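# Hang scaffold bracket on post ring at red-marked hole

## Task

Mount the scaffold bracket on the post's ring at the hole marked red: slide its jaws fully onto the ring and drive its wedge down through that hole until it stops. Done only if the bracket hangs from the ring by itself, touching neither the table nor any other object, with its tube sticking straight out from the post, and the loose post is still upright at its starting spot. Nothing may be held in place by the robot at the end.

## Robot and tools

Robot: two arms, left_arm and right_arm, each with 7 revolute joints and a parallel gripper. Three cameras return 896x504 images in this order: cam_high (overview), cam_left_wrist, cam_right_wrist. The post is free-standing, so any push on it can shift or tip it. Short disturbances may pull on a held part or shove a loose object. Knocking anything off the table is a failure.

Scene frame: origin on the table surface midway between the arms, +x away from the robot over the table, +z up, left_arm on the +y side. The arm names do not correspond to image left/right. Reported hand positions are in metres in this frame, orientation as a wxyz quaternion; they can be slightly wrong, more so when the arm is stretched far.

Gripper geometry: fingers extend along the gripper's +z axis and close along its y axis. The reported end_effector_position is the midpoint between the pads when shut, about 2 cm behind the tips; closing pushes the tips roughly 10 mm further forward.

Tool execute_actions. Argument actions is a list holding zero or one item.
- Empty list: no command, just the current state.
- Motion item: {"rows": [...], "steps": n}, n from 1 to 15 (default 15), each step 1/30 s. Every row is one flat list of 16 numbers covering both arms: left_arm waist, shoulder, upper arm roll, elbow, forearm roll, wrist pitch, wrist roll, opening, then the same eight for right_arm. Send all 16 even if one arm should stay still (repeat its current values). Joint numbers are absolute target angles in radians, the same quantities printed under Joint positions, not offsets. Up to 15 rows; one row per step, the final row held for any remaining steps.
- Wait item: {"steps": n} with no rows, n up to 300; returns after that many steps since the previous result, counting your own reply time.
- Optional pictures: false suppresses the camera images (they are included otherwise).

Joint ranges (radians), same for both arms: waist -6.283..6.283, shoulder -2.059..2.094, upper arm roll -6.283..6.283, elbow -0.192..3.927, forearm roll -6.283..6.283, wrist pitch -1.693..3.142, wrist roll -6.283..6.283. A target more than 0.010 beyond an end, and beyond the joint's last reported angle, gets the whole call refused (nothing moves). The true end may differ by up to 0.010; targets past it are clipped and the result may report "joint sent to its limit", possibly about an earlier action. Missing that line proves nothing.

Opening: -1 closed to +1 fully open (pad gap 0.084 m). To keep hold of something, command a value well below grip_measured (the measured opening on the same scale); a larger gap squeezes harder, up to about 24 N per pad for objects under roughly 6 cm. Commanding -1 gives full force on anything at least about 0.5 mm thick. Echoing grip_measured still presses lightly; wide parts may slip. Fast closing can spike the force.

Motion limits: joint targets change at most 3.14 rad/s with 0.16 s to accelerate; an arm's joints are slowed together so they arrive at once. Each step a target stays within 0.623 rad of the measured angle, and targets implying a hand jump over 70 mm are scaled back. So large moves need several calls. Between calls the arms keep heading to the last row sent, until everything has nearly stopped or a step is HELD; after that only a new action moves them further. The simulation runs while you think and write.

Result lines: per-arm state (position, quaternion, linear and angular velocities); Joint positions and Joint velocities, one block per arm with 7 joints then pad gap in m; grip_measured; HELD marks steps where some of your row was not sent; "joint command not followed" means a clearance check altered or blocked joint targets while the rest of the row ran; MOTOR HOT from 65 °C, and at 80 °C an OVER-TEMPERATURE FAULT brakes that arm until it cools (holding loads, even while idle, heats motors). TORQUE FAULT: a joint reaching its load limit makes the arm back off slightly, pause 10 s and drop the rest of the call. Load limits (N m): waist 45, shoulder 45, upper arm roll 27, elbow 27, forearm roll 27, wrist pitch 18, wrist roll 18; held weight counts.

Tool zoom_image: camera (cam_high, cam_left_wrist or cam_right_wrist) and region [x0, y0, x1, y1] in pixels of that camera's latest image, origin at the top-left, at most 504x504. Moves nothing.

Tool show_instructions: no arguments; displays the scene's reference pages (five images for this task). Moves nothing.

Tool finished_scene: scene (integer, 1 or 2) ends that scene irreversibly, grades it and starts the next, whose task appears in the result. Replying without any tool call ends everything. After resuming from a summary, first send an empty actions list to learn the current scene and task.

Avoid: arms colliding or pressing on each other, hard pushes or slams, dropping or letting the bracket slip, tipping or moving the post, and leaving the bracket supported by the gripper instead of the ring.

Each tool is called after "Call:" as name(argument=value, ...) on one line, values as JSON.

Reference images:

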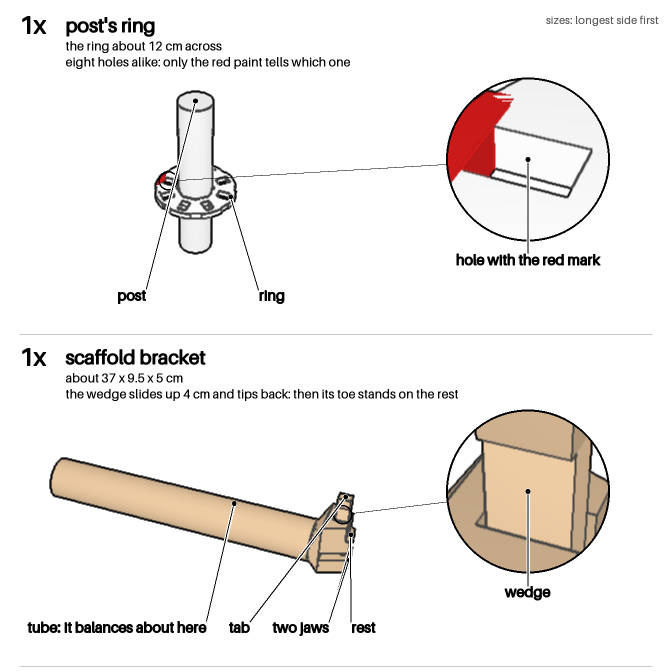

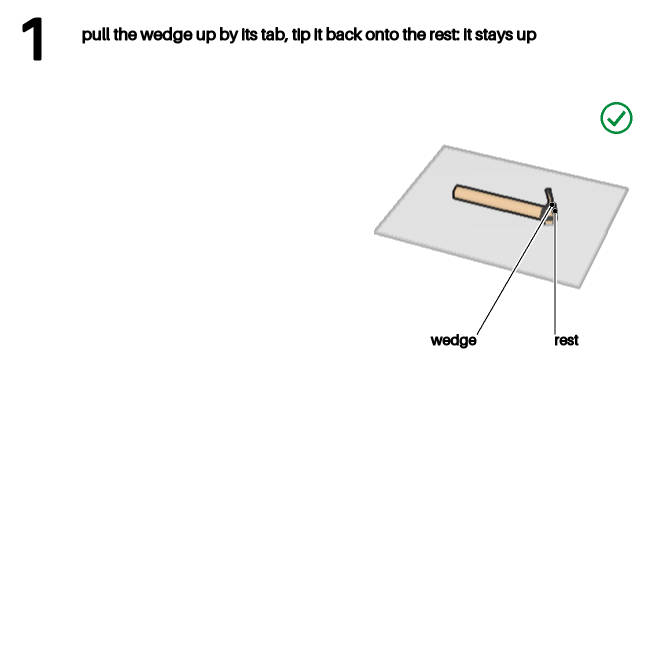

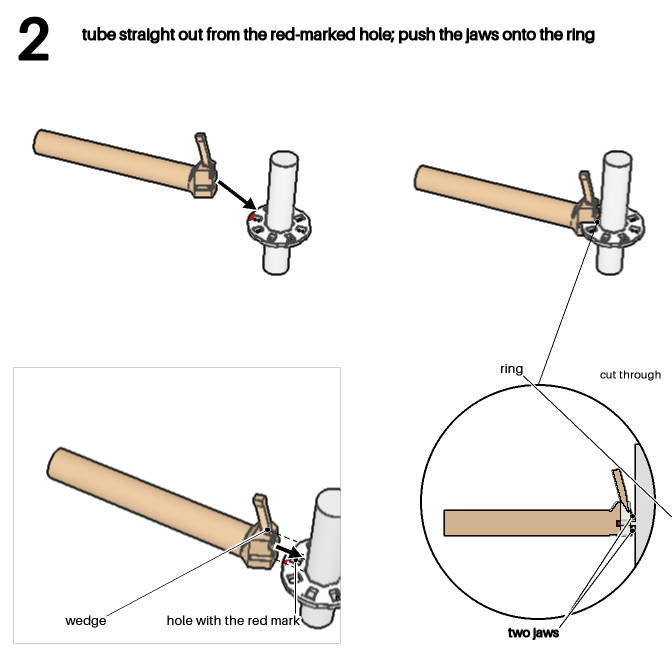

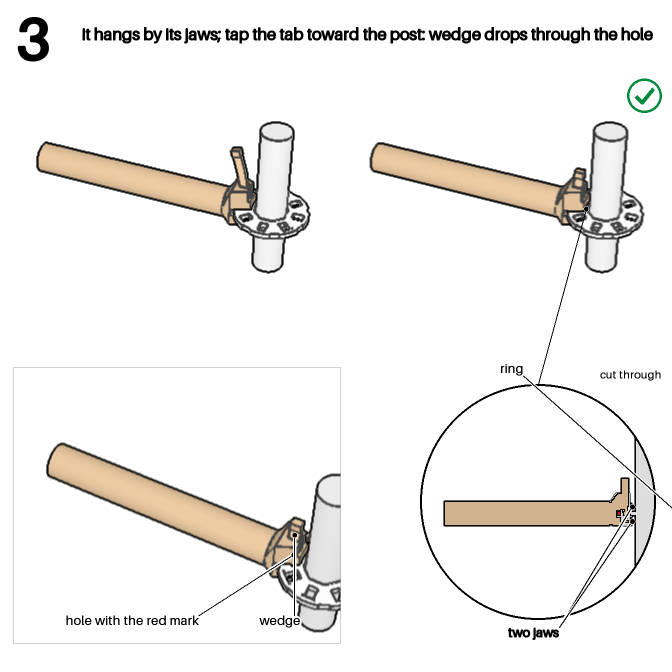

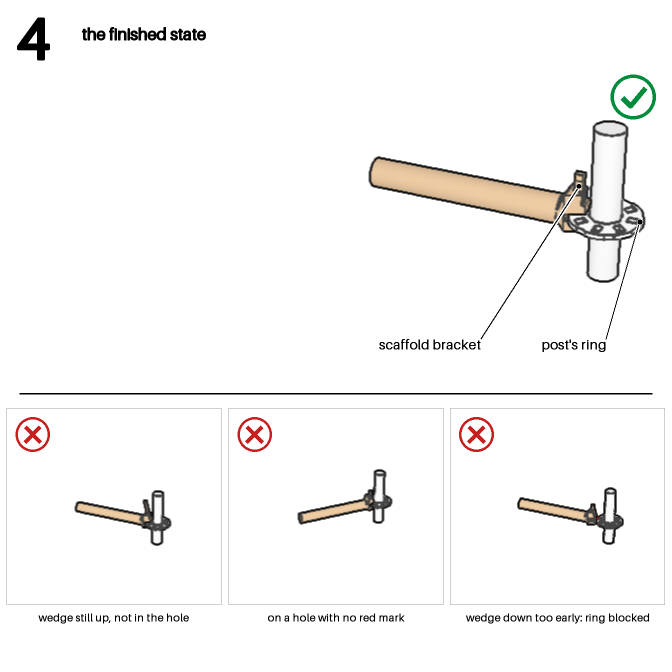

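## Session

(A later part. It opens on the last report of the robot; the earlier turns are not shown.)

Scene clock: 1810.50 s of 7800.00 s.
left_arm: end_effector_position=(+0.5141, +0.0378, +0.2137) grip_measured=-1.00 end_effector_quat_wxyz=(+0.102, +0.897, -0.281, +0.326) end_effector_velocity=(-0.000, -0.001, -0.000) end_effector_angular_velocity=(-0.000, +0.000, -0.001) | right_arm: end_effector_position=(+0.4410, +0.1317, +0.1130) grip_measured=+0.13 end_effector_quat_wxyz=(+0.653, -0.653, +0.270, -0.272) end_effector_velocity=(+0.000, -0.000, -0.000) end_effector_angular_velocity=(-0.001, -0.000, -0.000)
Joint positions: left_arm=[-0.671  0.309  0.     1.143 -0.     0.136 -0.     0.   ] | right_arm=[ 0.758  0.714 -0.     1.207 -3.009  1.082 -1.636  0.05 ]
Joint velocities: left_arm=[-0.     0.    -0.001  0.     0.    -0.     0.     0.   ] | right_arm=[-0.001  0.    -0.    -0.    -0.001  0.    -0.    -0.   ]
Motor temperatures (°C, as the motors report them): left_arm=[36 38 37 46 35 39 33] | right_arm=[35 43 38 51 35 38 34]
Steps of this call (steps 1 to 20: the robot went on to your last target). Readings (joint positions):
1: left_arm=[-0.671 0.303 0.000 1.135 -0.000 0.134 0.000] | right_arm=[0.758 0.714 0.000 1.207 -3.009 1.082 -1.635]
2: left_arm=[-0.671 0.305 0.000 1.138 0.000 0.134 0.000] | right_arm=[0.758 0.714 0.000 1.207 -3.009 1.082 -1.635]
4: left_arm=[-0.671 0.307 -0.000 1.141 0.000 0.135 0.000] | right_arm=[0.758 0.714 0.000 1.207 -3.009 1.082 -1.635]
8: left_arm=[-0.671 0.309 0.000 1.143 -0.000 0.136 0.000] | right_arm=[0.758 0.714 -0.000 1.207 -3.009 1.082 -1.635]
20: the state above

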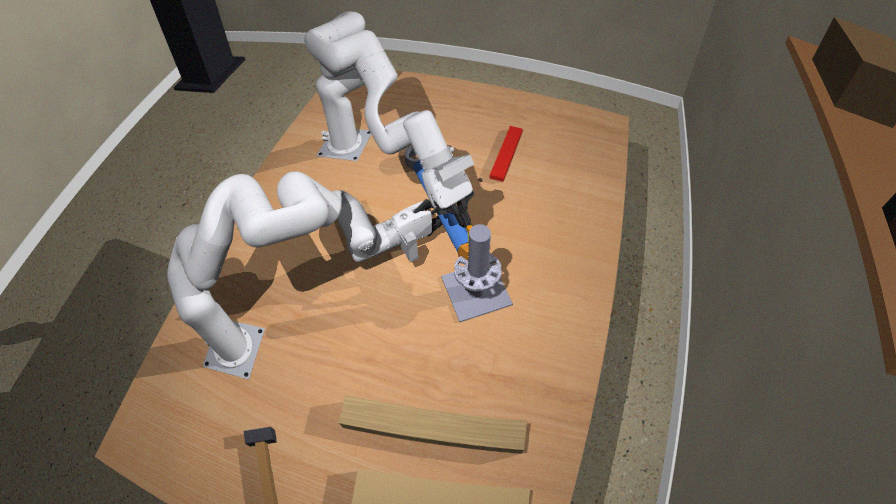

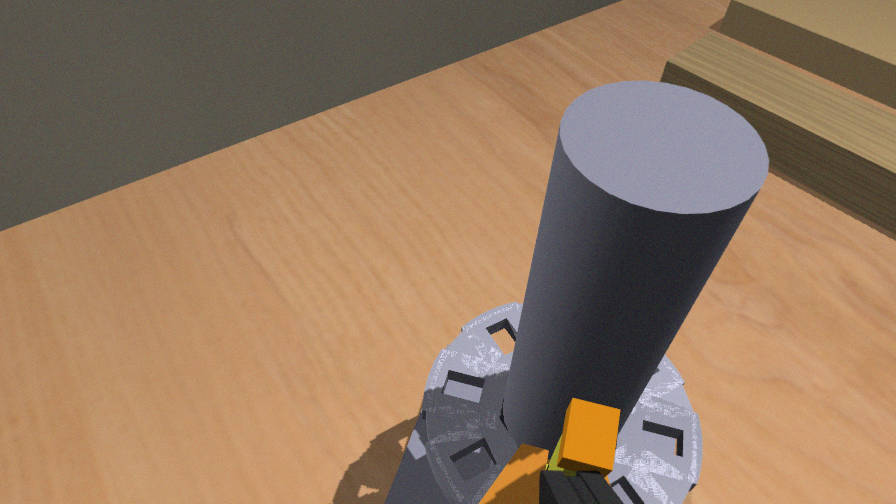

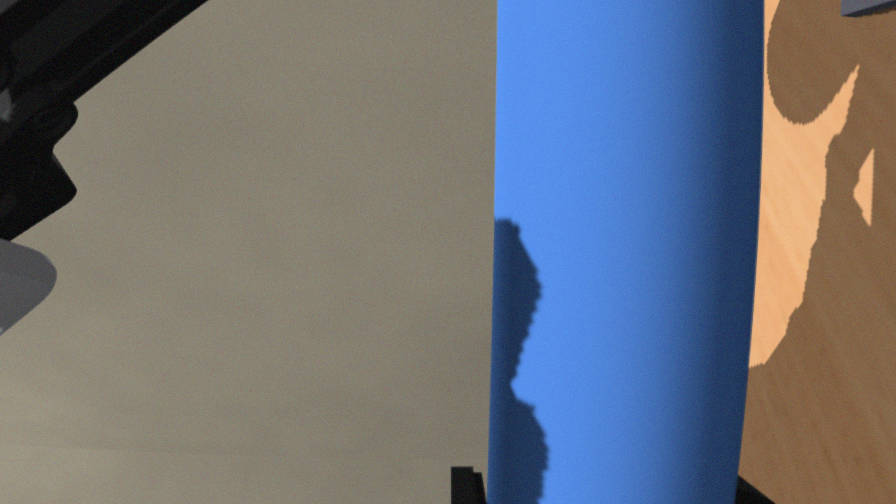

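Call:
execute_actions(actions=[{"rows": [[-0.6718,0.3110,0,1.1462,0,0.1371,0,-1,0.7585,0.7145,0,1.2073,-3.0091,1.0816,-1.6355,-1],[-0.6721,0.3129,0,1.1489,0,0.1380,0,-1,0.7585,0.7145,0,1.2073,-3.0091,1.0816,-1.6355,-1],[-0.6723,0.3147,0,1.1517,0,0.1388,0,-1,0.7585,0.7145,0,1.2073,-3.0091,1.0816,-1.6355,-1],[-0.6726,0.3166,0,1.1544,0,0.1397,0,-1,0.7585,0.7145,0,1.2073,-3.0091,1.0816,-1.6355,-1],[-0.6729,0.3185,0,1.1572,0,0.1406,0,-1,0.7585,0.7145,0,1.2073,-3.0091,1.0816,-1.6355,-1],[-0.6731,0.3204,0,1.1599,0,0.1415,0,-1,0.7585,0.7145,0,1.2073,-3.0091,1.0816,-1.6355,-1],[-0.6734,0.3223,0,1.1627,0,0.1423,0,-1,0.7585,0.7145,0,1.2073,-3.0091,1.0816,-1.6355,-1],[-0.6737,0.3241,0,1.1654,0,0.1432,0,-1,0.7585,0.7145,0,1.2073,-3.0091,1.0816,-1.6355,-1],[-0.6740,0.3260,0,1.1682,0,0.1441,0,-1,0.7585,0.7145,0,1.2073,-3.0091,1.0816,-1.6355,-1],[-0.6742,0.3279,0,1.1709,0,0.1450,0,-1,0.7585,0.7145,0,1.2073,-3.0091,1.0816,-1.6355,-1],[-0.6745,0.3298,0,1.1737,0,0.1458,0,-1,0.7585,0.7145,0,1.2073,-3.0091,1.0816,-1.6355,-1],[-0.6748,0.3317,0,1.1765,0,0.1467,0,-1,0.7585,0.7145,0,1.2073,-3.0091,1.0816,-1.6355,-1],[-0.6750,0.3335,0,1.1792,0,0.1476,0,-1,0.7585,0.7145,0,1.2073,-3.0091,1.0816,-1.6355,-1],[-0.6753,0.3354,0,1.1820,0,0.1485,0,-1,0.7585,0.7145,0,1.2073,-3.0091,1.0816,-1.6355,-1],[-0.6756,0.3373,0,1.1847,0,0.1493,0,-1,0.7585,0.7145,0,1.2073,-3.0091,1.0816,-1.6355,-1]], "steps": 15}], pictures=false)

Call:
execute_actions(actions=[{"steps": 20}])

Call:
zoom_image(camera="cam_left_wrist", region=[460, 300, 700, 504])

Scene clock: 1832.07 s of 7800.00 s.
left_arm: end_effector_position=(+0.5192, +0.0316, +0.2137) grip_measured=-1.00 end_effector_quat_wxyz=(+0.103, +0.896, -0.283, +0.326) end_effector_velocity=(+0.013, -0.015, +0.001) end_effector_angular_velocity=(-0.002, -0.002, -0.007) | right_arm: end_effector_position=(+0.4410, +0.1317, +0.1130) grip_measured=+0.13 end_effector_quat_wxyz=(+0.653, -0.653, +0.270, -0.272) end_effector_velocity=(+0.000, -0.000, -0.001) end_effector_angular_velocity=(-0.003, -0.001, +0.000)
Joint positions: left_arm=[-0.675  0.331 -0.     1.176  0.     0.147 -0.     0.   ] | right_arm=[ 0.759  0.715 -0.     1.207 -3.009  1.082 -1.636  0.05 ]
Joint velocities: left_arm=[-0.008  0.056  0.001  0.084 -0.     0.026 -0.     0.   ] | right_arm=[-0.     0.001 -0.    -0.    -0.001 -0.    -0.002 -0.   ]
Motor temperatures (°C, as the motors report them): left_arm=[36 38 37 46 35 39 33] | right_arm=[35 43 38 51 35 38 34]
Steps of this call (steps 1 to 15: the robot went on to your last target; steps 16 to 90: nothing new was sent; then 18.07 s passed at rest; steps 91 to 105: all 15 steps of this action). Readings (joint positions):
91: left_arm=[-0.672 0.309 0.000 1.143 -0.000 0.136 -0.000] | right_arm=[0.758 0.714 -0.000 1.207 -3.009 1.082 -1.636]
92: left_arm=[-0.672 0.310 0.000 1.144 -0.000 0.137 -0.000] | right_arm=[0.759 0.714 -0.000 1.207 -3.009 1.082 -1.636]
94: left_arm=[-0.672 0.312 0.000 1.148 -0.000 0.138 -0.000] | right_arm=[0.759 0.715 -0.000 1.207 -3.009 1.082 -1.636]
98: left_arm=[-0.673 0.319 -0.000 1.157 0.000 0.141 -0.000] | right_arm=[0.759 0.715 -0.000 1.207 -3.009 1.082 -1.636]
105: the state above

Scene clock: 1832.73 s of 7800.00 s.
left_arm: end_effector_position=(+0.5204, +0.0300, +0.2137) grip_measured=-1.00 end_effector_quat_wxyz=(+0.103, +0.896, -0.283, +0.326) end_effector_velocity=(+0.001, +0.001, +0.000) end_effector_angular_velocity=(+0.000, -0.000, +0.001) | right_arm: end_effector_position=(+0.4410, +0.1316, +0.1129) grip_measured=+0.13 end_effector_quat_wxyz=(+0.653, -0.653, +0.270, -0.272) end_effector_velocity=(-0.001, +0.001, -0.000) end_effector_angular_velocity=(-0.001, -0.000, +0.002)
Joint positions: left_arm=[-0.676  0.337  0.     1.185 -0.     0.149 -0.     0.   ] | right_arm=[ 0.759  0.715  0.     1.207 -3.009  1.082 -1.635  0.05 ]
Joint velocities: left_arm=[ 0.001  0.     0.     0.    -0.    -0.     0.     0.   ] | right_arm=[ 0.001  0.     0.    -0.    -0.     0.    -0.001  0.   ]
Motor temperatures (°C, as the motors report them): left_arm=[36 38 37 46 35 39 33] | right_arm=[35 43 38 51 35 38 34]
Steps of this call (steps 1 to 15: the robot went on to your last target; steps 16 to 20: nothing new was sent). Readings (joint positions):
1: left_arm=[-0.675 0.333 -0.000 1.179 0.000 0.147 0.000] | right_arm=[0.759 0.715 -0.000 1.207 -3.009 1.082 -1.636]
2: left_arm=[-0.675 0.335 -0.000 1.181 0.000 0.148 0.000] | right_arm=[0.759 0.715 0.000 1.207 -3.009 1.082 -1.635]
4: left_arm=[-0.675 0.336 -0.000 1.183 0.000 0.149 0.000] | right_arm=[0.759 0.715 0.000 1.207 -3.009 1.082 -1.636]
8: left_arm=[-0.676 0.337 0.000 1.184 -0.000 0.149 -0.000] | right_arm=[0.759 0.715 0.000 1.207 -3.009 1.082 -1.635]
20: the state above
All arms were judged still, so your last target was given up. Only a new action makes them travel on or press farther. Fingers that are still opening or closing keep moving.

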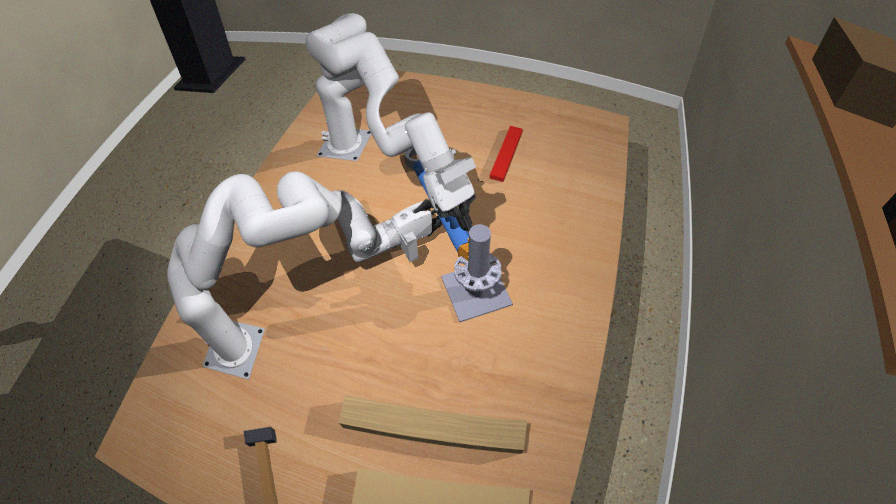

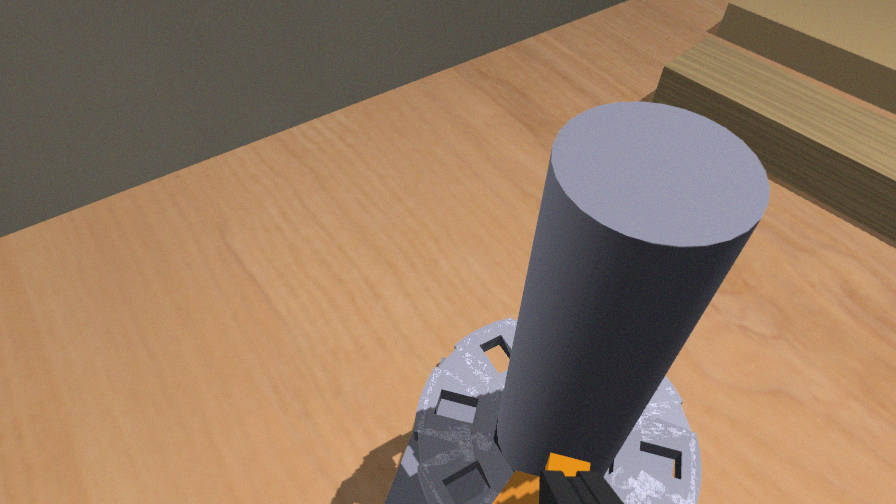

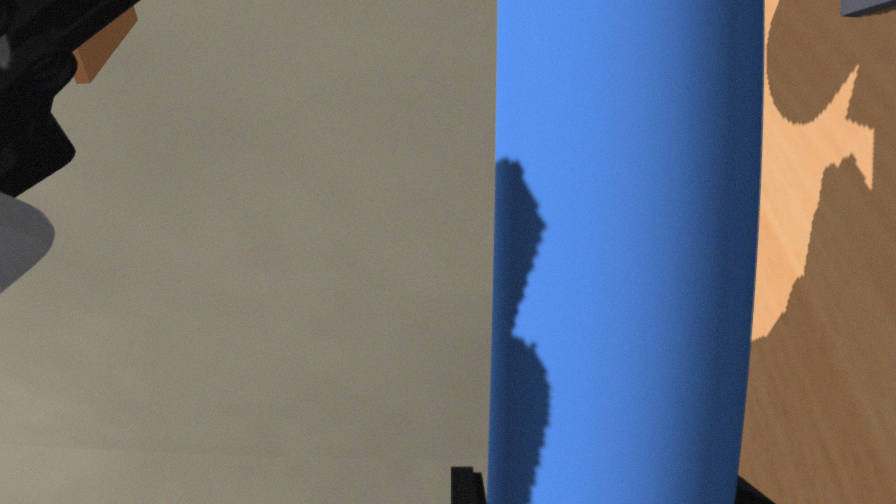

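Region (460, 300, 700, 504) of cam_left_wrist's 896x504 image, scaled by 2.100, with more detail than that image has; it fills the top 428 rows of this view, and the rest is white.

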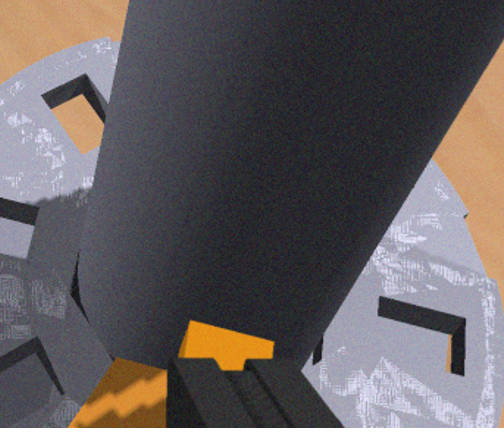

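Call:
execute_actions(actions=[{"rows": [[-0.6750,0.3330,0,1.1785,0,0.1474,0,-1,0.7585,0.7145,0,1.2073,-3.0091,1.0816,-1.6355,-1],[-0.6738,0.3250,0,1.1670,0,0.1439,0,-1,0.7585,0.7145,0,1.2073,-3.0091,1.0816,-1.6355,-1],[-0.6723,0.3150,0,1.1525,0,0.1395,0,-1,0.7585,0.7145,0,1.2073,-3.0091,1.0816,-1.6355,-1],[-0.6708,0.3045,0,1.1375,0,0.1348,0,-1,0.7585,0.7145,0,1.2073,-3.0091,1.0816,-1.6355,-1],[-0.6692,0.2935,0,1.1215,0,0.1300,0,-1,0.7585,0.7145,0,1.2073,-3.0091,1.0816,-1.6355,-1],[-0.6678,0.2840,0,1.1080,0,0.1258,0,-1,0.7585,0.7145,0,1.2073,-3.0091,1.0816,-1.6355,-1],[-0.6669,0.2775,0,1.0985,0,0.1229,0,-1,0.7585,0.7145,0,1.2073,-3.0091,1.0816,-1.6355,-1],[-0.6665,0.2750,0,1.0949,0,0.1218,0,-1,0.7585,0.7145,0,1.2073,-3.0091,1.0816,-1.6355,-1]], "steps": 15}], pictures=false)

Call:
execute_actions(actions=[{"steps": 12}])

Call:
zoom_image(camera="cam_left_wrist", region=[460, 300, 700, 504])

Scene clock: 1843.97 s of 7800.00 s.
left_arm: end_effector_position=(+0.5068, +0.0466, +0.2140) grip_measured=-1.00 end_effector_quat_wxyz=(+0.102, +0.897, -0.279, +0.327) end_effector_velocity=(-0.006, +0.001, -0.001) end_effector_angular_velocity=(+0.001, +0.001, -0.005) | right_arm: end_effector_position=(+0.4410, +0.1317, +0.1130) grip_measured=+0.13 end_effector_quat_wxyz=(+0.653, -0.653, +0.270, -0.272) end_effector_velocity=(-0.000, +0.000, +0.000) end_effector_angular_velocity=(-0.001, -0.001, +0.001)
Joint positions: left_arm=[-0.667  0.276 -0.     1.097  0.     0.122  0.     0.   ] | right_arm=[ 0.759  0.715  0.     1.207 -3.009  1.082 -1.636  0.05 ]
Joint velocities: left_arm=[-0.001 -0.012 -0.003 -0.021  0.001 -0.007  0.     0.   ] | right_arm=[-0.    -0.     0.    -0.    -0.001  0.    -0.001 -0.   ]
Motor temperatures (°C, as the motors report them): left_arm=[36 38 37 46 35 39 33] | right_arm=[35 43 38 51 35 38 34]
Steps of this call (steps 1 to 90: nothing new was sent; then 7.73 s passed at rest; steps 91 to 105: all 15 steps of this action). Readings (joint positions):
91: left_arm=[-0.676 0.337 -0.000 1.185 0.000 0.149 0.000] | right_arm=[0.759 0.715 0.000 1.207 -3.009 1.082 -1.635]
92: left_arm=[-0.675 0.336 -0.000 1.183 0.000 0.149 0.000] | right_arm=[0.759 0.715 0.000 1.207 -3.009 1.082 -1.636]
94: left_arm=[-0.674 0.329 -0.000 1.172 0.000 0.145 0.000] | right_arm=[0.759 0.715 0.000 1.207 -3.009 1.082 -1.635]
98: left_arm=[-0.670 0.296 0.000 1.126 -0.000 0.131 -0.000] | right_arm=[0.759 0.715 0.000 1.207 -3.009 1.082 -1.635]
105: the state above

Scene clock: 1844.37 s of 7800.00 s.
left_arm: end_effector_position=(+0.5065, +0.0470, +0.2139) grip_measured=-1.00 end_effector_quat_wxyz=(+0.101, +0.897, -0.279, +0.327) end_effector_velocity=(-0.000, +0.001, -0.000) end_effector_angular_velocity=(+0.000, +0.001, +0.002) | right_arm: end_effector_position=(+0.4410, +0.1317, +0.1130) grip_measured=+0.13 end_effector_quat_wxyz=(+0.653, -0.653, +0.270, -0.272) end_effector_velocity=(-0.001, +0.000, -0.001) end_effector_angular_velocity=(-0.001, +0.001, +0.002)
Joint positions: left_arm=[-0.667  0.275 -0.     1.095  0.     0.122  0.     0.   ] | right_arm=[ 0.759  0.714  0.     1.207 -3.009  1.082 -1.636  0.05 ]
Joint velocities: left_arm=[ 0.001 -0.001  0.    -0.002  0.     0.    -0.001  0.   ] | right_arm=[ 0.001  0.001 -0.    -0.    -0.001 -0.     0.001 -0.   ]
Motor temperatures (°C, as the motors report them): left_arm=[36 38 37 46 35 39 33] | right_arm=[35 43 38 51 35 38 34]
Steps of this call (steps 1 to 12: the robot went on to your last target). Readings (joint positions):
1: left_arm=[-0.667 0.276 -0.000 1.096 0.000 0.122 0.000] | right_arm=[0.759 0.715 0.000 1.207 -3.009 1.082 -1.636]
2: left_arm=[-0.667 0.276 -0.000 1.096 0.000 0.122 0.000] | right_arm=[0.759 0.715 0.000 1.207 -3.009 1.082 -1.636]
4: left_arm=[-0.667 0.276 -0.000 1.096 0.000 0.122 0.000] | right_arm=[0.759 0.715 0.000 1.207 -3.009 1.082 -1.636]
8: left_arm=[-0.667 0.275 -0.000 1.095 0.000 0.122 0.000] | right_arm=[0.759 0.714 0.000 1.207 -3.009 1.082 -1.635]
12: the state above

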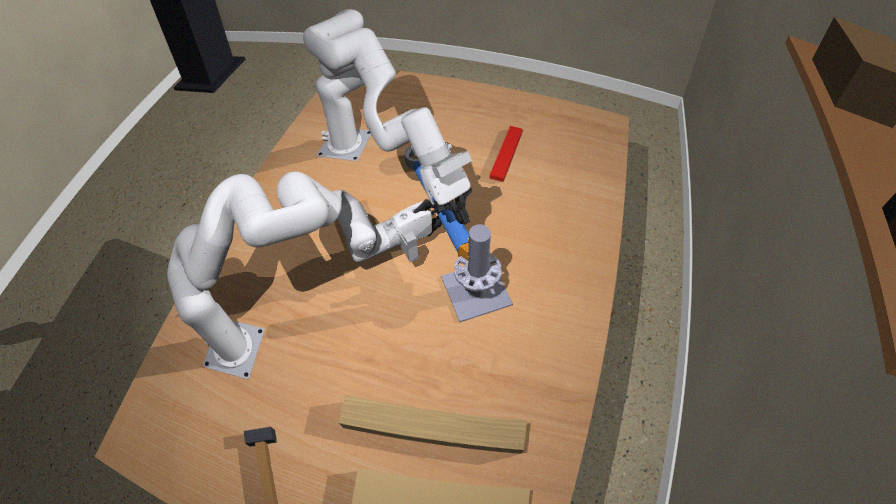

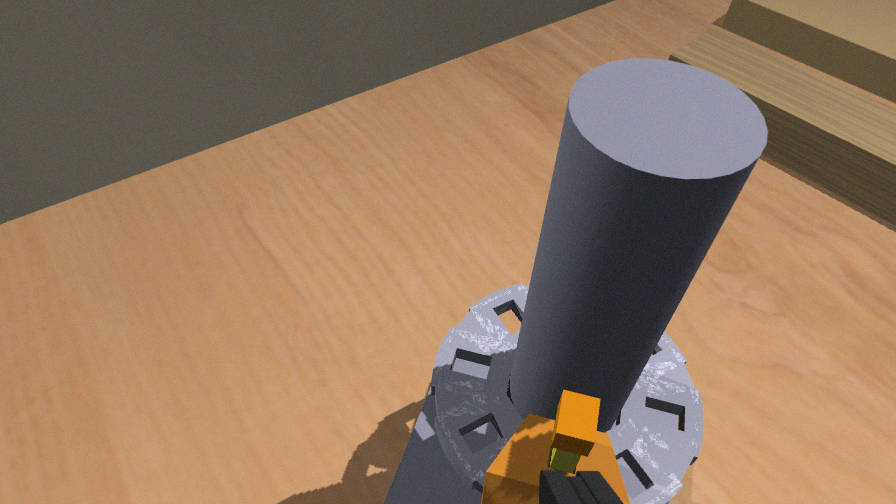

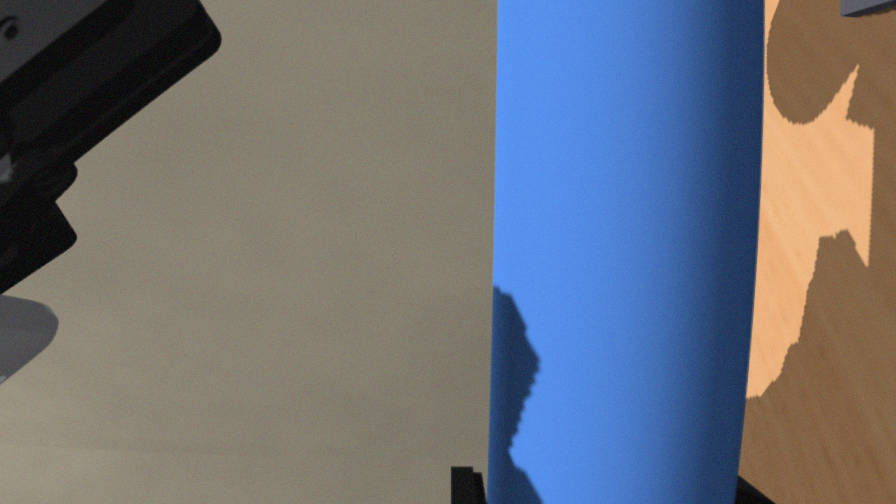

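Region (460, 300, 700, 504) of cam_left_wrist's 896x504 image, scaled by 2.100, with more detail than that image has; it fills the top 428 rows of this view, and the rest is white.

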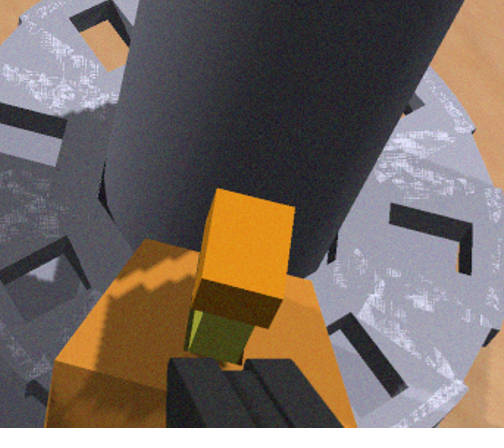

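Call:
execute_actions(actions=[{"rows": [[-0.6668,0.2772,0,1.0986,0,0.1233,0,-1,0.7585,0.7145,0,1.2073,-3.0091,1.0816,-1.6355,-1],[-0.6677,0.2828,0,1.1080,0,0.1270,0,-1,0.7585,0.7145,0,1.2073,-3.0091,1.0816,-1.6355,-1],[-0.6691,0.2918,0,1.1229,0,0.1330,0,-1,0.7585,0.7145,0,1.2073,-3.0091,1.0816,-1.6355,-1],[-0.6708,0.3030,0,1.1415,0,0.1404,0,-1,0.7585,0.7145,0,1.2073,-3.0091,1.0816,-1.6355,-1],[-0.6727,0.3154,0,1.1620,0,0.1486,0,-1,0.7585,0.7145,0,1.2073,-3.0091,1.0816,-1.6355,-1],[-0.6747,0.3288,0,1.1844,0,0.1575,0,-1,0.7585,0.7145,0,1.2073,-3.0091,1.0816,-1.6355,-1],[-0.6768,0.3423,0,1.2068,0,0.1664,0,-1,0.7585,0.7145,0,1.2073,-3.0091,1.0816,-1.6355,-1],[-0.6786,0.3546,0,1.2273,0,0.1746,0,-1,0.7585,0.7145,0,1.2073,-3.0091,1.0816,-1.6355,-1],[-0.6803,0.3658,0,1.2460,0,0.1821,0,-1,0.7585,0.7145,0,1.2073,-3.0091,1.0816,-1.6355,-1],[-0.6817,0.3748,0,1.2609,0,0.1880,0,-1,0.7585,0.7145,0,1.2073,-3.0091,1.0816,-1.6355,-1],[-0.6827,0.3815,0,1.2721,0,0.1925,0,-1,0.7585,0.7145,0,1.2073,-3.0091,1.0816,-1.6355,-1],[-0.6833,0.3852,0,1.2783,0,0.1950,0,-1,0.7585,0.7145,0,1.2073,-3.0091,1.0816,-1.6355,-1],[-0.6836,0.3871,0,1.2814,0,0.1962,0,-1,0.7585,0.7145,0,1.2073,-3.0091,1.0816,-1.6355,-1]], "steps": 15}], pictures=false)

Call:
execute_actions(actions=[{"steps": 15}])

Scene clock: 1901.33 s of 7800.00 s.
left_arm: end_effector_position=(+0.5316, +0.0159, +0.2203) grip_measured=-1.00 end_effector_quat_wxyz=(+0.104, +0.895, -0.286, +0.326) end_effector_velocity=(+0.023, -0.030, +0.002) end_effector_angular_velocity=(+0.005, +0.006, -0.016) | right_arm: end_effector_position=(+0.4410, +0.1317, +0.1130) grip_measured=+0.13 end_effector_quat_wxyz=(+0.653, -0.653, +0.270, -0.272) end_effector_velocity=(-0.000, +0.000, -0.000) end_effector_angular_velocity=(+0.000, +0.000, +0.001)
Joint positions: left_arm=[-0.683  0.379 -0.     1.267  0.     0.19   0.     0.   ] | right_arm=[ 0.759  0.714  0.     1.207 -3.009  1.082 -1.636  0.05 ]
Joint velocities: left_arm=[-0.016  0.105  0.001  0.17  -0.     0.073  0.     0.   ] | right_arm=[ 0.001  0.     0.     0.    -0.     0.     0.001  0.   ]
Motor temperatures (°C, as the motors report them): left_arm=[36 38 37 46 35 39 33] | right_arm=[35 43 38 52 35 38 34]
Steps of this call (steps 1 to 15: the robot went on to your last target; steps 16 to 90: nothing new was sent; then 53.47 s passed at rest; steps 91 to 105: all 15 steps of this action). Readings (joint positions):
91: left_arm=[-0.667 0.275 0.000 1.095 -0.000 0.122 -0.000] | right_arm=[0.759 0.714 0.000 1.207 -3.009 1.082 -1.636]
92: left_arm=[-0.667 0.276 0.000 1.096 -0.000 0.122 -0.000] | right_arm=[0.759 0.714 0.000 1.207 -3.009 1.082 -1.635]
94: left_arm=[-0.667 0.281 0.000 1.105 -0.000 0.126 -0.000] | right_arm=[0.759 0.714 -0.000 1.207 -3.009 1.082 -1.636]
98: left_arm=[-0.672 0.314 0.000 1.160 -0.000 0.148 -0.000] | right_arm=[0.759 0.714 0.000 1.207 -3.009 1.082 -1.636]
105: the state above

Scene clock: 1901.83 s of 7800.00 s.
left_arm: end_effector_position=(+0.5338, +0.0139, +0.2207) grip_measured=-1.00 end_effector_quat_wxyz=(+0.104, +0.895, -0.286, +0.326) end_effector_velocity=(+0.001, -0.000, +0.001) end_effector_angular_velocity=(-0.000, -0.001, -0.000) | right_arm: end_effector_position=(+0.4410, +0.1317, +0.1130) grip_measured=+0.13 end_effector_quat_wxyz=(+0.653, -0.653, +0.270, -0.272) end_effector_velocity=(-0.000, -0.000, -0.001) end_effector_angular_velocity=(-0.000, +0.001, -0.000)
Joint positions: left_arm=[-0.684  0.387  0.     1.281 -0.     0.196 -0.     0.   ] | right_arm=[ 0.758  0.714 -0.     1.207 -3.009  1.082 -1.636  0.05 ]
Joint velocities: left_arm=[ 0.001  0.001 -0.     0.003  0.     0.     0.001  0.   ] | right_arm=[ 0.001  0.    -0.001 -0.     0.001 -0.     0.    -0.   ]
Motor temperatures (°C, as the motors report them): left_arm=[36 38 37 46 35 39 33] | right_arm=[35 43 38 52 35 38 34]
Steps of this call (steps 1 to 15: the robot went on to your last target). Readings (joint positions):
1: left_arm=[-0.683 0.381 -0.000 1.272 0.000 0.192 0.000] | right_arm=[0.759 0.714 0.000 1.207 -3.009 1.082 -1.635]
2: left_arm=[-0.683 0.383 -0.000 1.275 0.000 0.193 0.000] | right_arm=[0.758 0.714 -0.000 1.207 -3.009 1.082 -1.636]
4: left_arm=[-0.683 0.385 0.000 1.278 -0.000 0.195 -0.000] | right_arm=[0.758 0.714 0.000 1.207 -3.009 1.082 -1.636]
8: left_arm=[-0.683 0.386 0.000 1.280 -0.000 0.196 -0.000] | right_arm=[0.759 0.714 -0.000 1.207 -3.009 1.082 -1.636]
15: the state above

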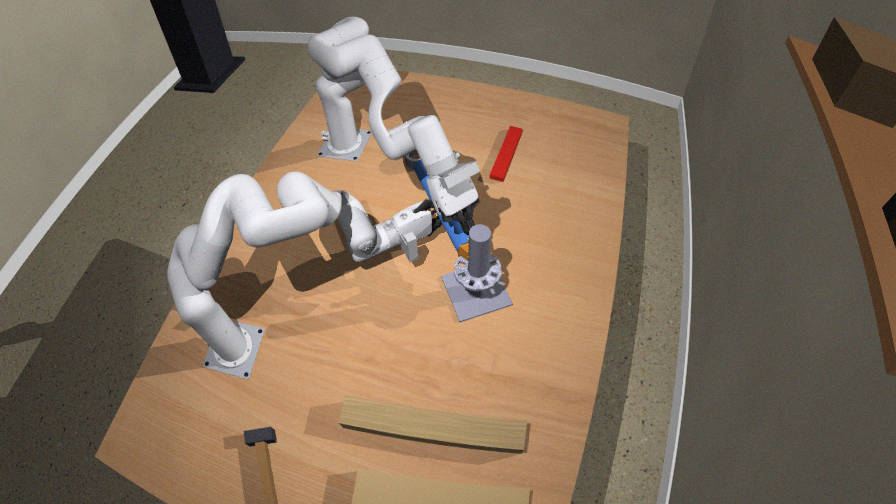

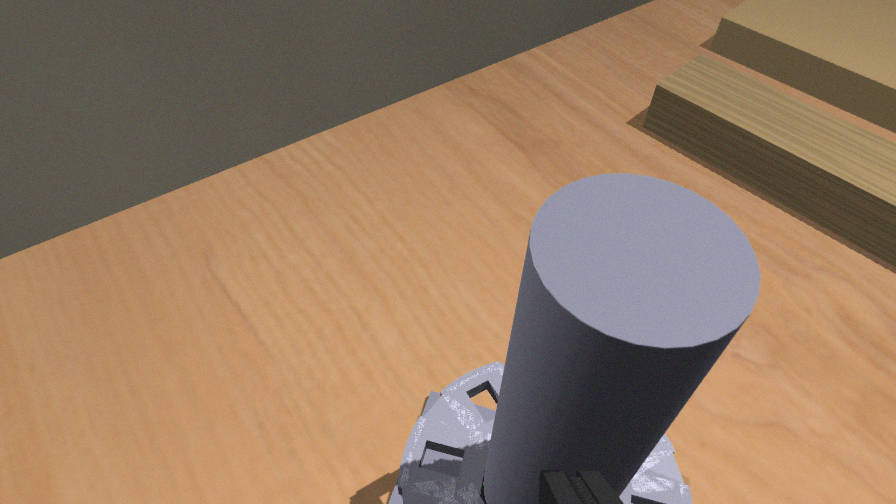

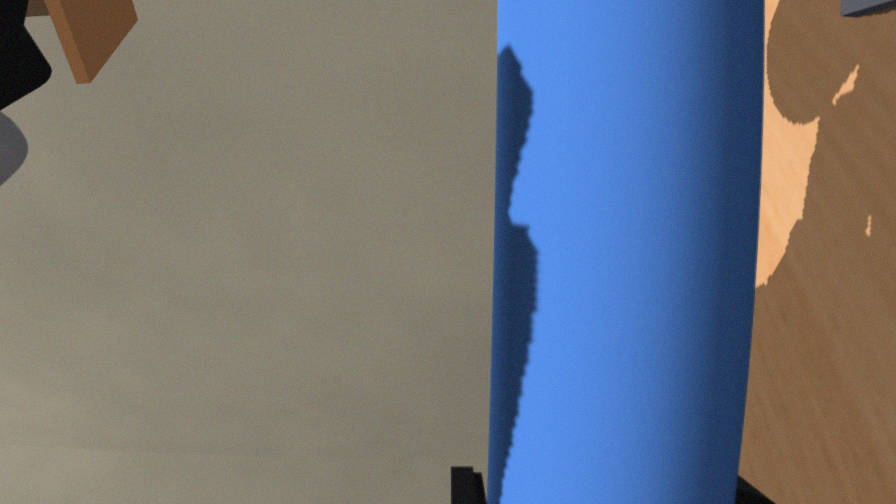

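Call:
execute_actions(actions=[{"rows": [[-0.6836,0.3879,0,1.2810,0,0.1950,0,-1,0.7585,0.7145,0,1.2073,-3.0091,1.0816,-1.6355,-1],[-0.6836,0.3890,0,1.2804,0,0.1933,0,-1,0.7585,0.7145,0,1.2073,-3.0091,1.0816,-1.6355,-1],[-0.6836,0.3902,0,1.2797,0,0.1914,0,-1,0.7585,0.7145,0,1.2073,-3.0091,1.0816,-1.6355,-1],[-0.6836,0.3915,0,1.2790,0,0.1895,0,-1,0.7585,0.7145,0,1.2073,-3.0091,1.0816,-1.6355,-1],[-0.6836,0.3927,0,1.2784,0,0.1876,0,-1,0.7585,0.7145,0,1.2073,-3.0091,1.0816,-1.6355,-1],[-0.6836,0.3939,0,1.2777,0,0.1857,0,-1,0.7585,0.7145,0,1.2073,-3.0091,1.0816,-1.6355,-1],[-0.6836,0.3952,0,1.2770,0,0.1837,0,-1,0.7585,0.7145,0,1.2073,-3.0091,1.0816,-1.6355,-1],[-0.6836,0.3964,0,1.2763,0,0.1818,0,-1,0.7585,0.7145,0,1.2073,-3.0091,1.0816,-1.6355,-1],[-0.6836,0.3977,0,1.2757,0,0.1799,0,-1,0.7585,0.7145,0,1.2073,-3.0091,1.0816,-1.6355,-1],[-0.6836,0.3989,0,1.2750,0,0.1780,0,-1,0.7585,0.7145,0,1.2073,-3.0091,1.0816,-1.6355,-1],[-0.6836,0.4002,0,1.2743,0,0.1761,0,-1,0.7585,0.7145,0,1.2073,-3.0091,1.0816,-1.6355,-1],[-0.6836,0.4014,0,1.2736,0,0.1742,0,-1,0.7585,0.7145,0,1.2073,-3.0091,1.0816,-1.6355,-1],[-0.6836,0.4026,0,1.2730,0,0.1722,0,-1,0.7585,0.7145,0,1.2073,-3.0091,1.0816,-1.6355,-1]], "steps": 15}], pictures=false)

Call:
execute_actions(actions=[{"steps": 12}], pictures=false)

Scene clock: 1944.60 s of 7800.00 s.
left_arm: end_effector_position=(+0.5339, +0.0138, +0.2116) grip_measured=-1.00 end_effector_quat_wxyz=(+0.104, +0.895, -0.287, +0.326) end_effector_velocity=(-0.001, +0.001, -0.019) end_effector_angular_velocity=(+0.005, +0.007, -0.000) | right_arm: end_effector_position=(+0.4410, +0.1317, +0.1130) grip_measured=+0.13 end_effector_quat_wxyz=(+0.653, -0.653, +0.270, -0.272) end_effector_velocity=(+0.000, +0.000, -0.000) end_effector_angular_velocity=(+0.000, +0.000, +0.000)
Joint positions: left_arm=[-0.684  0.401  0.     1.274 -0.     0.175 -0.     0.   ] | right_arm=[ 0.758  0.714  0.     1.207 -3.009  1.082 -1.636  0.05 ]
Joint velocities: left_arm=[ 0.     0.025 -0.    -0.016  0.    -0.032 -0.     0.   ] | right_arm=[-0.  0.  0.  0. -0.  0. -0. -0.]
Motor temperatures (°C, as the motors report them): left_arm=[36 38 37 46 35 39 33] | right_arm=[35 43 38 52 35 38 34]
Steps of this call (steps 1 to 15: the robot went on to your last target; steps 16 to 90: nothing new was sent; then 39.27 s passed at rest; steps 91 to 105: all 15 steps of this action). Readings (joint positions):
91: left_arm=[-0.684 0.387 -0.000 1.281 -0.000 0.196 -0.000] | right_arm=[0.758 0.715 -0.000 1.207 -3.009 1.082 -1.636]
92: left_arm=[-0.684 0.387 -0.000 1.281 0.000 0.196 0.000] | right_arm=[0.758 0.715 0.000 1.207 -3.009 1.082 -1.636]
94: left_arm=[-0.684 0.388 -0.000 1.281 0.000 0.194 0.000] | right_arm=[0.759 0.714 -0.000 1.207 -3.009 1.082 -1.636]
98: left_arm=[-0.684 0.393 0.000 1.278 -0.000 0.187 -0.000] | right_arm=[0.759 0.714 -0.000 1.207 -3.009 1.082 -1.636]
105: the state above

Scene clock: 1945.00 s of 7800.00 s.
left_arm: end_effector_position=(+0.5340, +0.0137, +0.2108) grip_measured=-1.00 end_effector_quat_wxyz=(+0.104, +0.895, -0.287, +0.326) end_effector_velocity=(-0.001, -0.000, -0.001) end_effector_angular_velocity=(+0.002, +0.002, -0.002) | right_arm: end_effector_position=(+0.4410, +0.1317, +0.1130) grip_measured=+0.13 end_effector_quat_wxyz=(+0.653, -0.653, +0.270, -0.272) end_effector_velocity=(+0.001, -0.001, +0.000) end_effector_angular_velocity=(-0.000, +0.000, -0.002)
Joint positions: left_arm=[-0.684  0.403 -0.     1.273  0.     0.172  0.     0.   ] | right_arm=[ 0.758  0.714 -0.     1.207 -3.009  1.082 -1.636  0.05 ]
Joint velocities: left_arm=[-0.001  0.001  0.    -0.002  0.    -0.     0.001  0.   ] | right_arm=[-0.    -0.    -0.001 -0.001  0.001 -0.    -0.     0.   ]
Motor temperatures (°C, as the motors report them): left_arm=[36 38 37 46 35 39 33] | right_arm=[35 43 38 52 35 38 34]
Steps of this call (steps 1 to 12: the robot went on to your last target). Readings (joint positions):
1: left_arm=[-0.684 0.402 0.000 1.273 -0.000 0.174 -0.000] | right_arm=[0.758 0.715 -0.000 1.207 -3.009 1.082 -1.635]
2: left_arm=[-0.684 0.402 0.000 1.273 -0.000 0.174 -0.000] | right_arm=[0.758 0.714 -0.000 1.207 -3.009 1.082 -1.635]
4: left_arm=[-0.684 0.402 0.000 1.273 -0.000 0.173 -0.000] | right_arm=[0.759 0.715 -0.000 1.207 -3.009 1.082 -1.636]
8: left_arm=[-0.684 0.402 -0.000 1.273 0.000 0.172 0.000] | right_arm=[0.758 0.714 -0.000 1.207 -3.009 1.082 -1.636]
12: the state above

Call:
execute_actions(actions=[{"rows": [[-0.6836,0.4034,0,1.2726,0,0.1710,0,-1,0.7585,0.7145,0,1.2073,-3.0091,1.0816,-1.6355,-1],[-0.6836,0.4042,0,1.2722,0,0.1698,0,-1,0.7585,0.7145,0,1.2073,-3.0091,1.0816,-1.6355,-1],[-0.6836,0.4049,0,1.2717,0,0.1686,0,-1,0.7585,0.7145,0,1.2073,-3.0091,1.0816,-1.6355,-1],[-0.6836,0.4057,0,1.2713,0,0.1674,0,-1,0.7585,0.7145,0,1.2073,-3.0091,1.0816,-1.6355,-1],[-0.6836,0.4065,0,1.2709,0,0.1662,0,-1,0.7585,0.7145,0,1.2073,-3.0091,1.0816,-1.6355,-1],[-0.6836,0.4073,0,1.2705,0,0.1650,0,-1,0.7585,0.7145,0,1.2073,-3.0091,1.0816,-1.6355,-1],[-0.6836,0.4080,0,1.2700,0,0.1638,0,-1,0.7585,0.7145,0,1.2073,-3.0091,1.0816,-1.6355,-1],[-0.6836,0.4088,0,1.2696,0,0.1626,0,-1,0.7585,0.7145,0,1.2073,-3.0091,1.0816,-1.6355,-1],[-0.6836,0.4096,0,1.2692,0,0.1614,0,-1,0.7585,0.7145,0,1.2073,-3.0091,1.0816,-1.6355,-1],[-0.6836,0.4104,0,1.2688,0,0.1602,0,-1,0.7585,0.7145,0,1.2073,-3.0091,1.0816,-1.6355,-1],[-0.6836,0.4111,0,1.2684,0,0.1590,0,-1,0.7585,0.7145,0,1.2073,-3.0091,1.0816,-1.6355,-1],[-0.6836,0.4119,0,1.2679,0,0.1578,0,-1,0.7585,0.7145,0,1.2073,-3.0091,1.0816,-1.6355,-1]], "steps": 15}], pictures=false)

Call:
execute_actions(actions=[{"steps": 12}], pictures=false)

Scene clock: 1958.93 s of 7800.00 s.
left_arm: end_effector_position=(+0.5339, +0.0138, +0.2050) grip_measured=-1.00 end_effector_quat_wxyz=(+0.104, +0.895, -0.287, +0.326) end_effector_velocity=(-0.001, +0.000, -0.008) end_effector_angular_velocity=(+0.003, +0.003, -0.001) | right_arm: end_effector_position=(+0.4410, +0.1317, +0.1130) grip_measured=+0.13 end_effector_quat_wxyz=(+0.653, -0.653, +0.270, -0.272) end_effector_velocity=(-0.000, +0.000, -0.000) end_effector_angular_velocity=(-0.000, +0.000, +0.001)
Joint positions: left_arm=[-0.684  0.411  0.     1.268 -0.     0.159 -0.     0.   ] | right_arm=[ 0.758  0.715 -0.     1.207 -3.009  1.082 -1.636  0.05 ]
Joint velocities: left_arm=[-0.     0.01  -0.001 -0.008  0.    -0.013  0.001  0.   ] | right_arm=[ 0.     0.001 -0.    -0.    -0.     0.     0.    -0.   ]
Motor temperatures (°C, as the motors report them): left_arm=[36 38 37 46 35 39 33] | right_arm=[35 43 38 52 35 38 34]
Steps of this call (steps 1 to 15: the robot went on to your last target; steps 16 to 90: nothing new was sent; then 10.43 s passed at rest; steps 91 to 105: all 15 steps of this action). Readings (joint positions):
91: left_arm=[-0.684 0.403 -0.000 1.273 -0.000 0.172 -0.000] | right_arm=[0.758 0.715 0.000 1.207 -3.009 1.082 -1.635]
92: left_arm=[-0.684 0.403 -0.000 1.273 0.000 0.172 0.000] | right_arm=[0.758 0.715 -0.000 1.207 -3.009 1.082 -1.635]
94: left_arm=[-0.684 0.404 -0.000 1.273 0.000 0.170 0.000] | right_arm=[0.759 0.715 0.000 1.207 -3.009 1.082 -1.636]
98: left_arm=[-0.684 0.407 0.000 1.271 -0.000 0.166 -0.000] | right_arm=[0.758 0.715 0.000 1.207 -3.009 1.082 -1.636]
105: the state above

Scene clock: 1959.33 s of 7800.00 s.
left_arm: end_effector_position=(+0.5339, +0.0138, +0.2048) grip_measured=-1.00 end_effector_quat_wxyz=(+0.104, +0.895, -0.287, +0.326) end_effector_velocity=(+0.000, -0.001, +0.001) end_effector_angular_velocity=(-0.001, -0.001, -0.001) | right_arm: end_effector_position=(+0.4410, +0.1317, +0.1130) grip_measured=+0.13 end_effector_quat_wxyz=(+0.653, -0.653, +0.270, -0.272) end_effector_velocity=(-0.000, +0.000, +0.000) end_effector_angular_velocity=(-0.002, -0.002, +0.001)
Joint positions: left_arm=[-0.684  0.412  0.     1.268  0.     0.158 -0.     0.   ] | right_arm=[ 0.758  0.715  0.     1.207 -3.009  1.082 -1.636  0.05 ]
Joint velocities: left_arm=[-0.001  0.    -0.001  0.002  0.    -0.    -0.     0.   ] | right_arm=[ 0.001  0.    -0.     0.    -0.001  0.    -0.002 -0.   ]
Motor temperatures (°C, as the motors report them): left_arm=[36 38 37 46 35 39 33] | right_arm=[35 43 38 52 35 38 34]
Steps of this call (steps 1 to 12: the robot went on to your last target). Readings (joint positions):
1: left_arm=[-0.684 0.412 0.000 1.268 -0.000 0.159 -0.000] | right_arm=[0.759 0.715 -0.000 1.207 -3.009 1.082 -1.636]
2: left_arm=[-0.684 0.412 0.000 1.268 -0.000 0.158 -0.000] | right_arm=[0.759 0.715 0.000 1.207 -3.009 1.082 -1.636]
4: left_arm=[-0.684 0.412 0.000 1.268 0.000 0.158 0.000] | right_arm=[0.758 0.715 0.000 1.207 -3.009 1.082 -1.635]
8: left_arm=[-0.684 0.412 -0.000 1.268 0.000 0.158 0.000] | right_arm=[0.758 0.715 0.000 1.207 -3.009 1.082 -1.636]
12: the state above

Call:
execute_actions(actions=[{"rows": [[-0.6836,0.4125,0,1.2676,0,0.1568,0,-1,0.7585,0.7145,0,1.2073,-3.0091,1.0816,-1.6355,-1],[-0.6836,0.4132,0,1.2672,0,0.1558,0,-1,0.7585,0.7145,0,1.2073,-3.0091,1.0816,-1.6355,-1],[-0.6836,0.4138,0,1.2669,0,0.1548,0,-1,0.7585,0.7145,0,1.2073,-3.0091,1.0816,-1.6355,-1],[-0.6836,0.4145,0,1.2665,0,0.1538,0,-1,0.7585,0.7145,0,1.2073,-3.0091,1.0816,-1.6355,-1],[-0.6836,0.4151,0,1.2662,0,0.1528,0,-1,0.7585,0.7145,0,1.2073,-3.0091,1.0816,-1.6355,-1],[-0.6836,0.4158,0,1.2658,0,0.1518,0,-1,0.7585,0.7145,0,1.2073,-3.0091,1.0816,-1.6355,-1],[-0.6836,0.4164,0,1.2655,0,0.1508,0,-1,0.7585,0.7145,0,1.2073,-3.0091,1.0816,-1.6355,-1],[-0.6836,0.4171,0,1.2651,0,0.1498,0,-1,0.7585,0.7145,0,1.2073,-3.0091,1.0816,-1.6355,-1],[-0.6836,0.4177,0,1.2648,0,0.1488,0,-1,0.7585,0.7145,0,1.2073,-3.0091,1.0816,-1.6355,-1],[-0.6836,0.4184,0,1.2644,0,0.1478,0,-1,0.7585,0.7145,0,1.2073,-3.0091,1.0816,-1.6355,-1],[-0.6836,0.4190,0,1.2641,0,0.1468,0,-1,0.7585,0.7145,0,1.2073,-3.0091,1.0816,-1.6355,-1],[-0.6836,0.4197,0,1.2637,0,0.1458,0,-1,0.7585,0.7145,0,1.2073,-3.0091,1.0816,-1.6355,-1]], "steps": 15}], pictures=false)

Call:
execute_actions(actions=[{"steps": 12}], pictures=false)

Scene clock: 1976.07 s of 7800.00 s.
left_arm: end_effector_position=(+0.5340, +0.0137, +0.2007) grip_measured=-1.00 end_effector_quat_wxyz=(+0.104, +0.895, -0.286, +0.326) end_effector_velocity=(+0.001, +0.000, -0.003) end_effector_angular_velocity=(-0.002, -0.002, +0.002) | right_arm: end_effector_position=(+0.4410, +0.1316, +0.1129) grip_measured=+0.13 end_effector_quat_wxyz=(+0.653, -0.653, +0.271, -0.272) end_effector_velocity=(-0.001, -0.001, -0.002) end_effector_angular_velocity=(-0.003, +0.003, +0.001)
Joint positions: left_arm=[-0.684  0.419  0.     1.264 -0.     0.146 -0.     0.   ] | right_arm=[ 0.758  0.715  0.     1.207 -3.009  1.082 -1.635  0.05 ]
Joint velocities: left_arm=[ 0.001  0.006  0.001 -0.003 -0.    -0.011 -0.     0.   ] | right_arm=[-0.     0.001  0.001 -0.002 -0.    -0.001 -0.     0.   ]
Motor temperatures (°C, as the motors report them): left_arm=[36 38 37 46 35 39 33] | right_arm=[35 44 38 52 35 38 34]
Steps of this call (steps 1 to 15: the robot went on to your last target; steps 16 to 90: nothing new was sent; then 13.23 s passed at rest; steps 91 to 105: all 15 steps of this action). Readings (joint positions):
91: left_arm=[-0.684 0.412 -0.000 1.268 -0.000 0.158 -0.000] | right_arm=[0.759 0.714 -0.000 1.207 -3.009 1.082 -1.636]
92: left_arm=[-0.684 0.412 -0.000 1.268 0.000 0.157 0.000] | right_arm=[0.759 0.714 -0.000 1.207 -3.009 1.082 -1.636]
94: left_arm=[-0.684 0.413 -0.000 1.268 0.000 0.156 0.000] | right_arm=[0.758 0.715 -0.000 1.207 -3.009 1.082 -1.636]
98: left_arm=[-0.684 0.415 -0.000 1.266 -0.000 0.153 -0.000] | right_arm=[0.758 0.714 0.000 1.207 -3.009 1.082 -1.635]
105: the state above

Scene clock: 1976.47 s of 7800.00 s.
left_arm: end_effector_position=(+0.5340, +0.0138, +0.2002) grip_measured=-1.00 end_effector_quat_wxyz=(+0.104, +0.895, -0.286, +0.326) end_effector_velocity=(-0.001, +0.000, -0.001) end_effector_angular_velocity=(+0.001, +0.001, -0.000) | right_arm: end_effector_position=(+0.4410, +0.1316, +0.1129) grip_measured=+0.13 end_effector_quat_wxyz=(+0.653, -0.653, +0.271, -0.272) end_effector_velocity=(+0.000, +0.000, +0.001) end_effector_angular_velocity=(+0.003, +0.001, -0.000)
Joint positions: left_arm=[-0.684  0.419  0.     1.264 -0.     0.146 -0.     0.   ] | right_arm=[ 0.759  0.715  0.     1.207 -3.009  1.082 -1.635  0.05 ]
Joint velocities: left_arm=[-0.001  0.     0.    -0.001  0.    -0.    -0.     0.   ] | right_arm=[-0.    -0.001  0.    -0.     0.     0.     0.003  0.   ]
Motor temperatures (°C, as the motors report them): left_arm=[36 38 37 46 35 39 33] | right_arm=[35 44 38 52 35 38 34]
Steps of this call (steps 1 to 12: the robot went on to your last target). Readings (joint positions):
1: left_arm=[-0.684 0.419 0.000 1.264 -0.000 0.146 -0.000] | right_arm=[0.758 0.715 0.000 1.207 -3.009 1.082 -1.635]
2: left_arm=[-0.684 0.419 0.000 1.264 -0.000 0.146 -0.000] | right_arm=[0.758 0.715 0.000 1.207 -3.009 1.081 -1.635]
4: left_arm=[-0.684 0.419 0.000 1.264 -0.000 0.146 -0.000] | right_arm=[0.758 0.715 0.000 1.207 -3.009 1.082 -1.635]
8: left_arm=[-0.684 0.419 0.000 1.264 -0.000 0.146 -0.000] | right_arm=[0.759 0.715 0.000 1.207 -3.009 1.082 -1.635]
12: the state above


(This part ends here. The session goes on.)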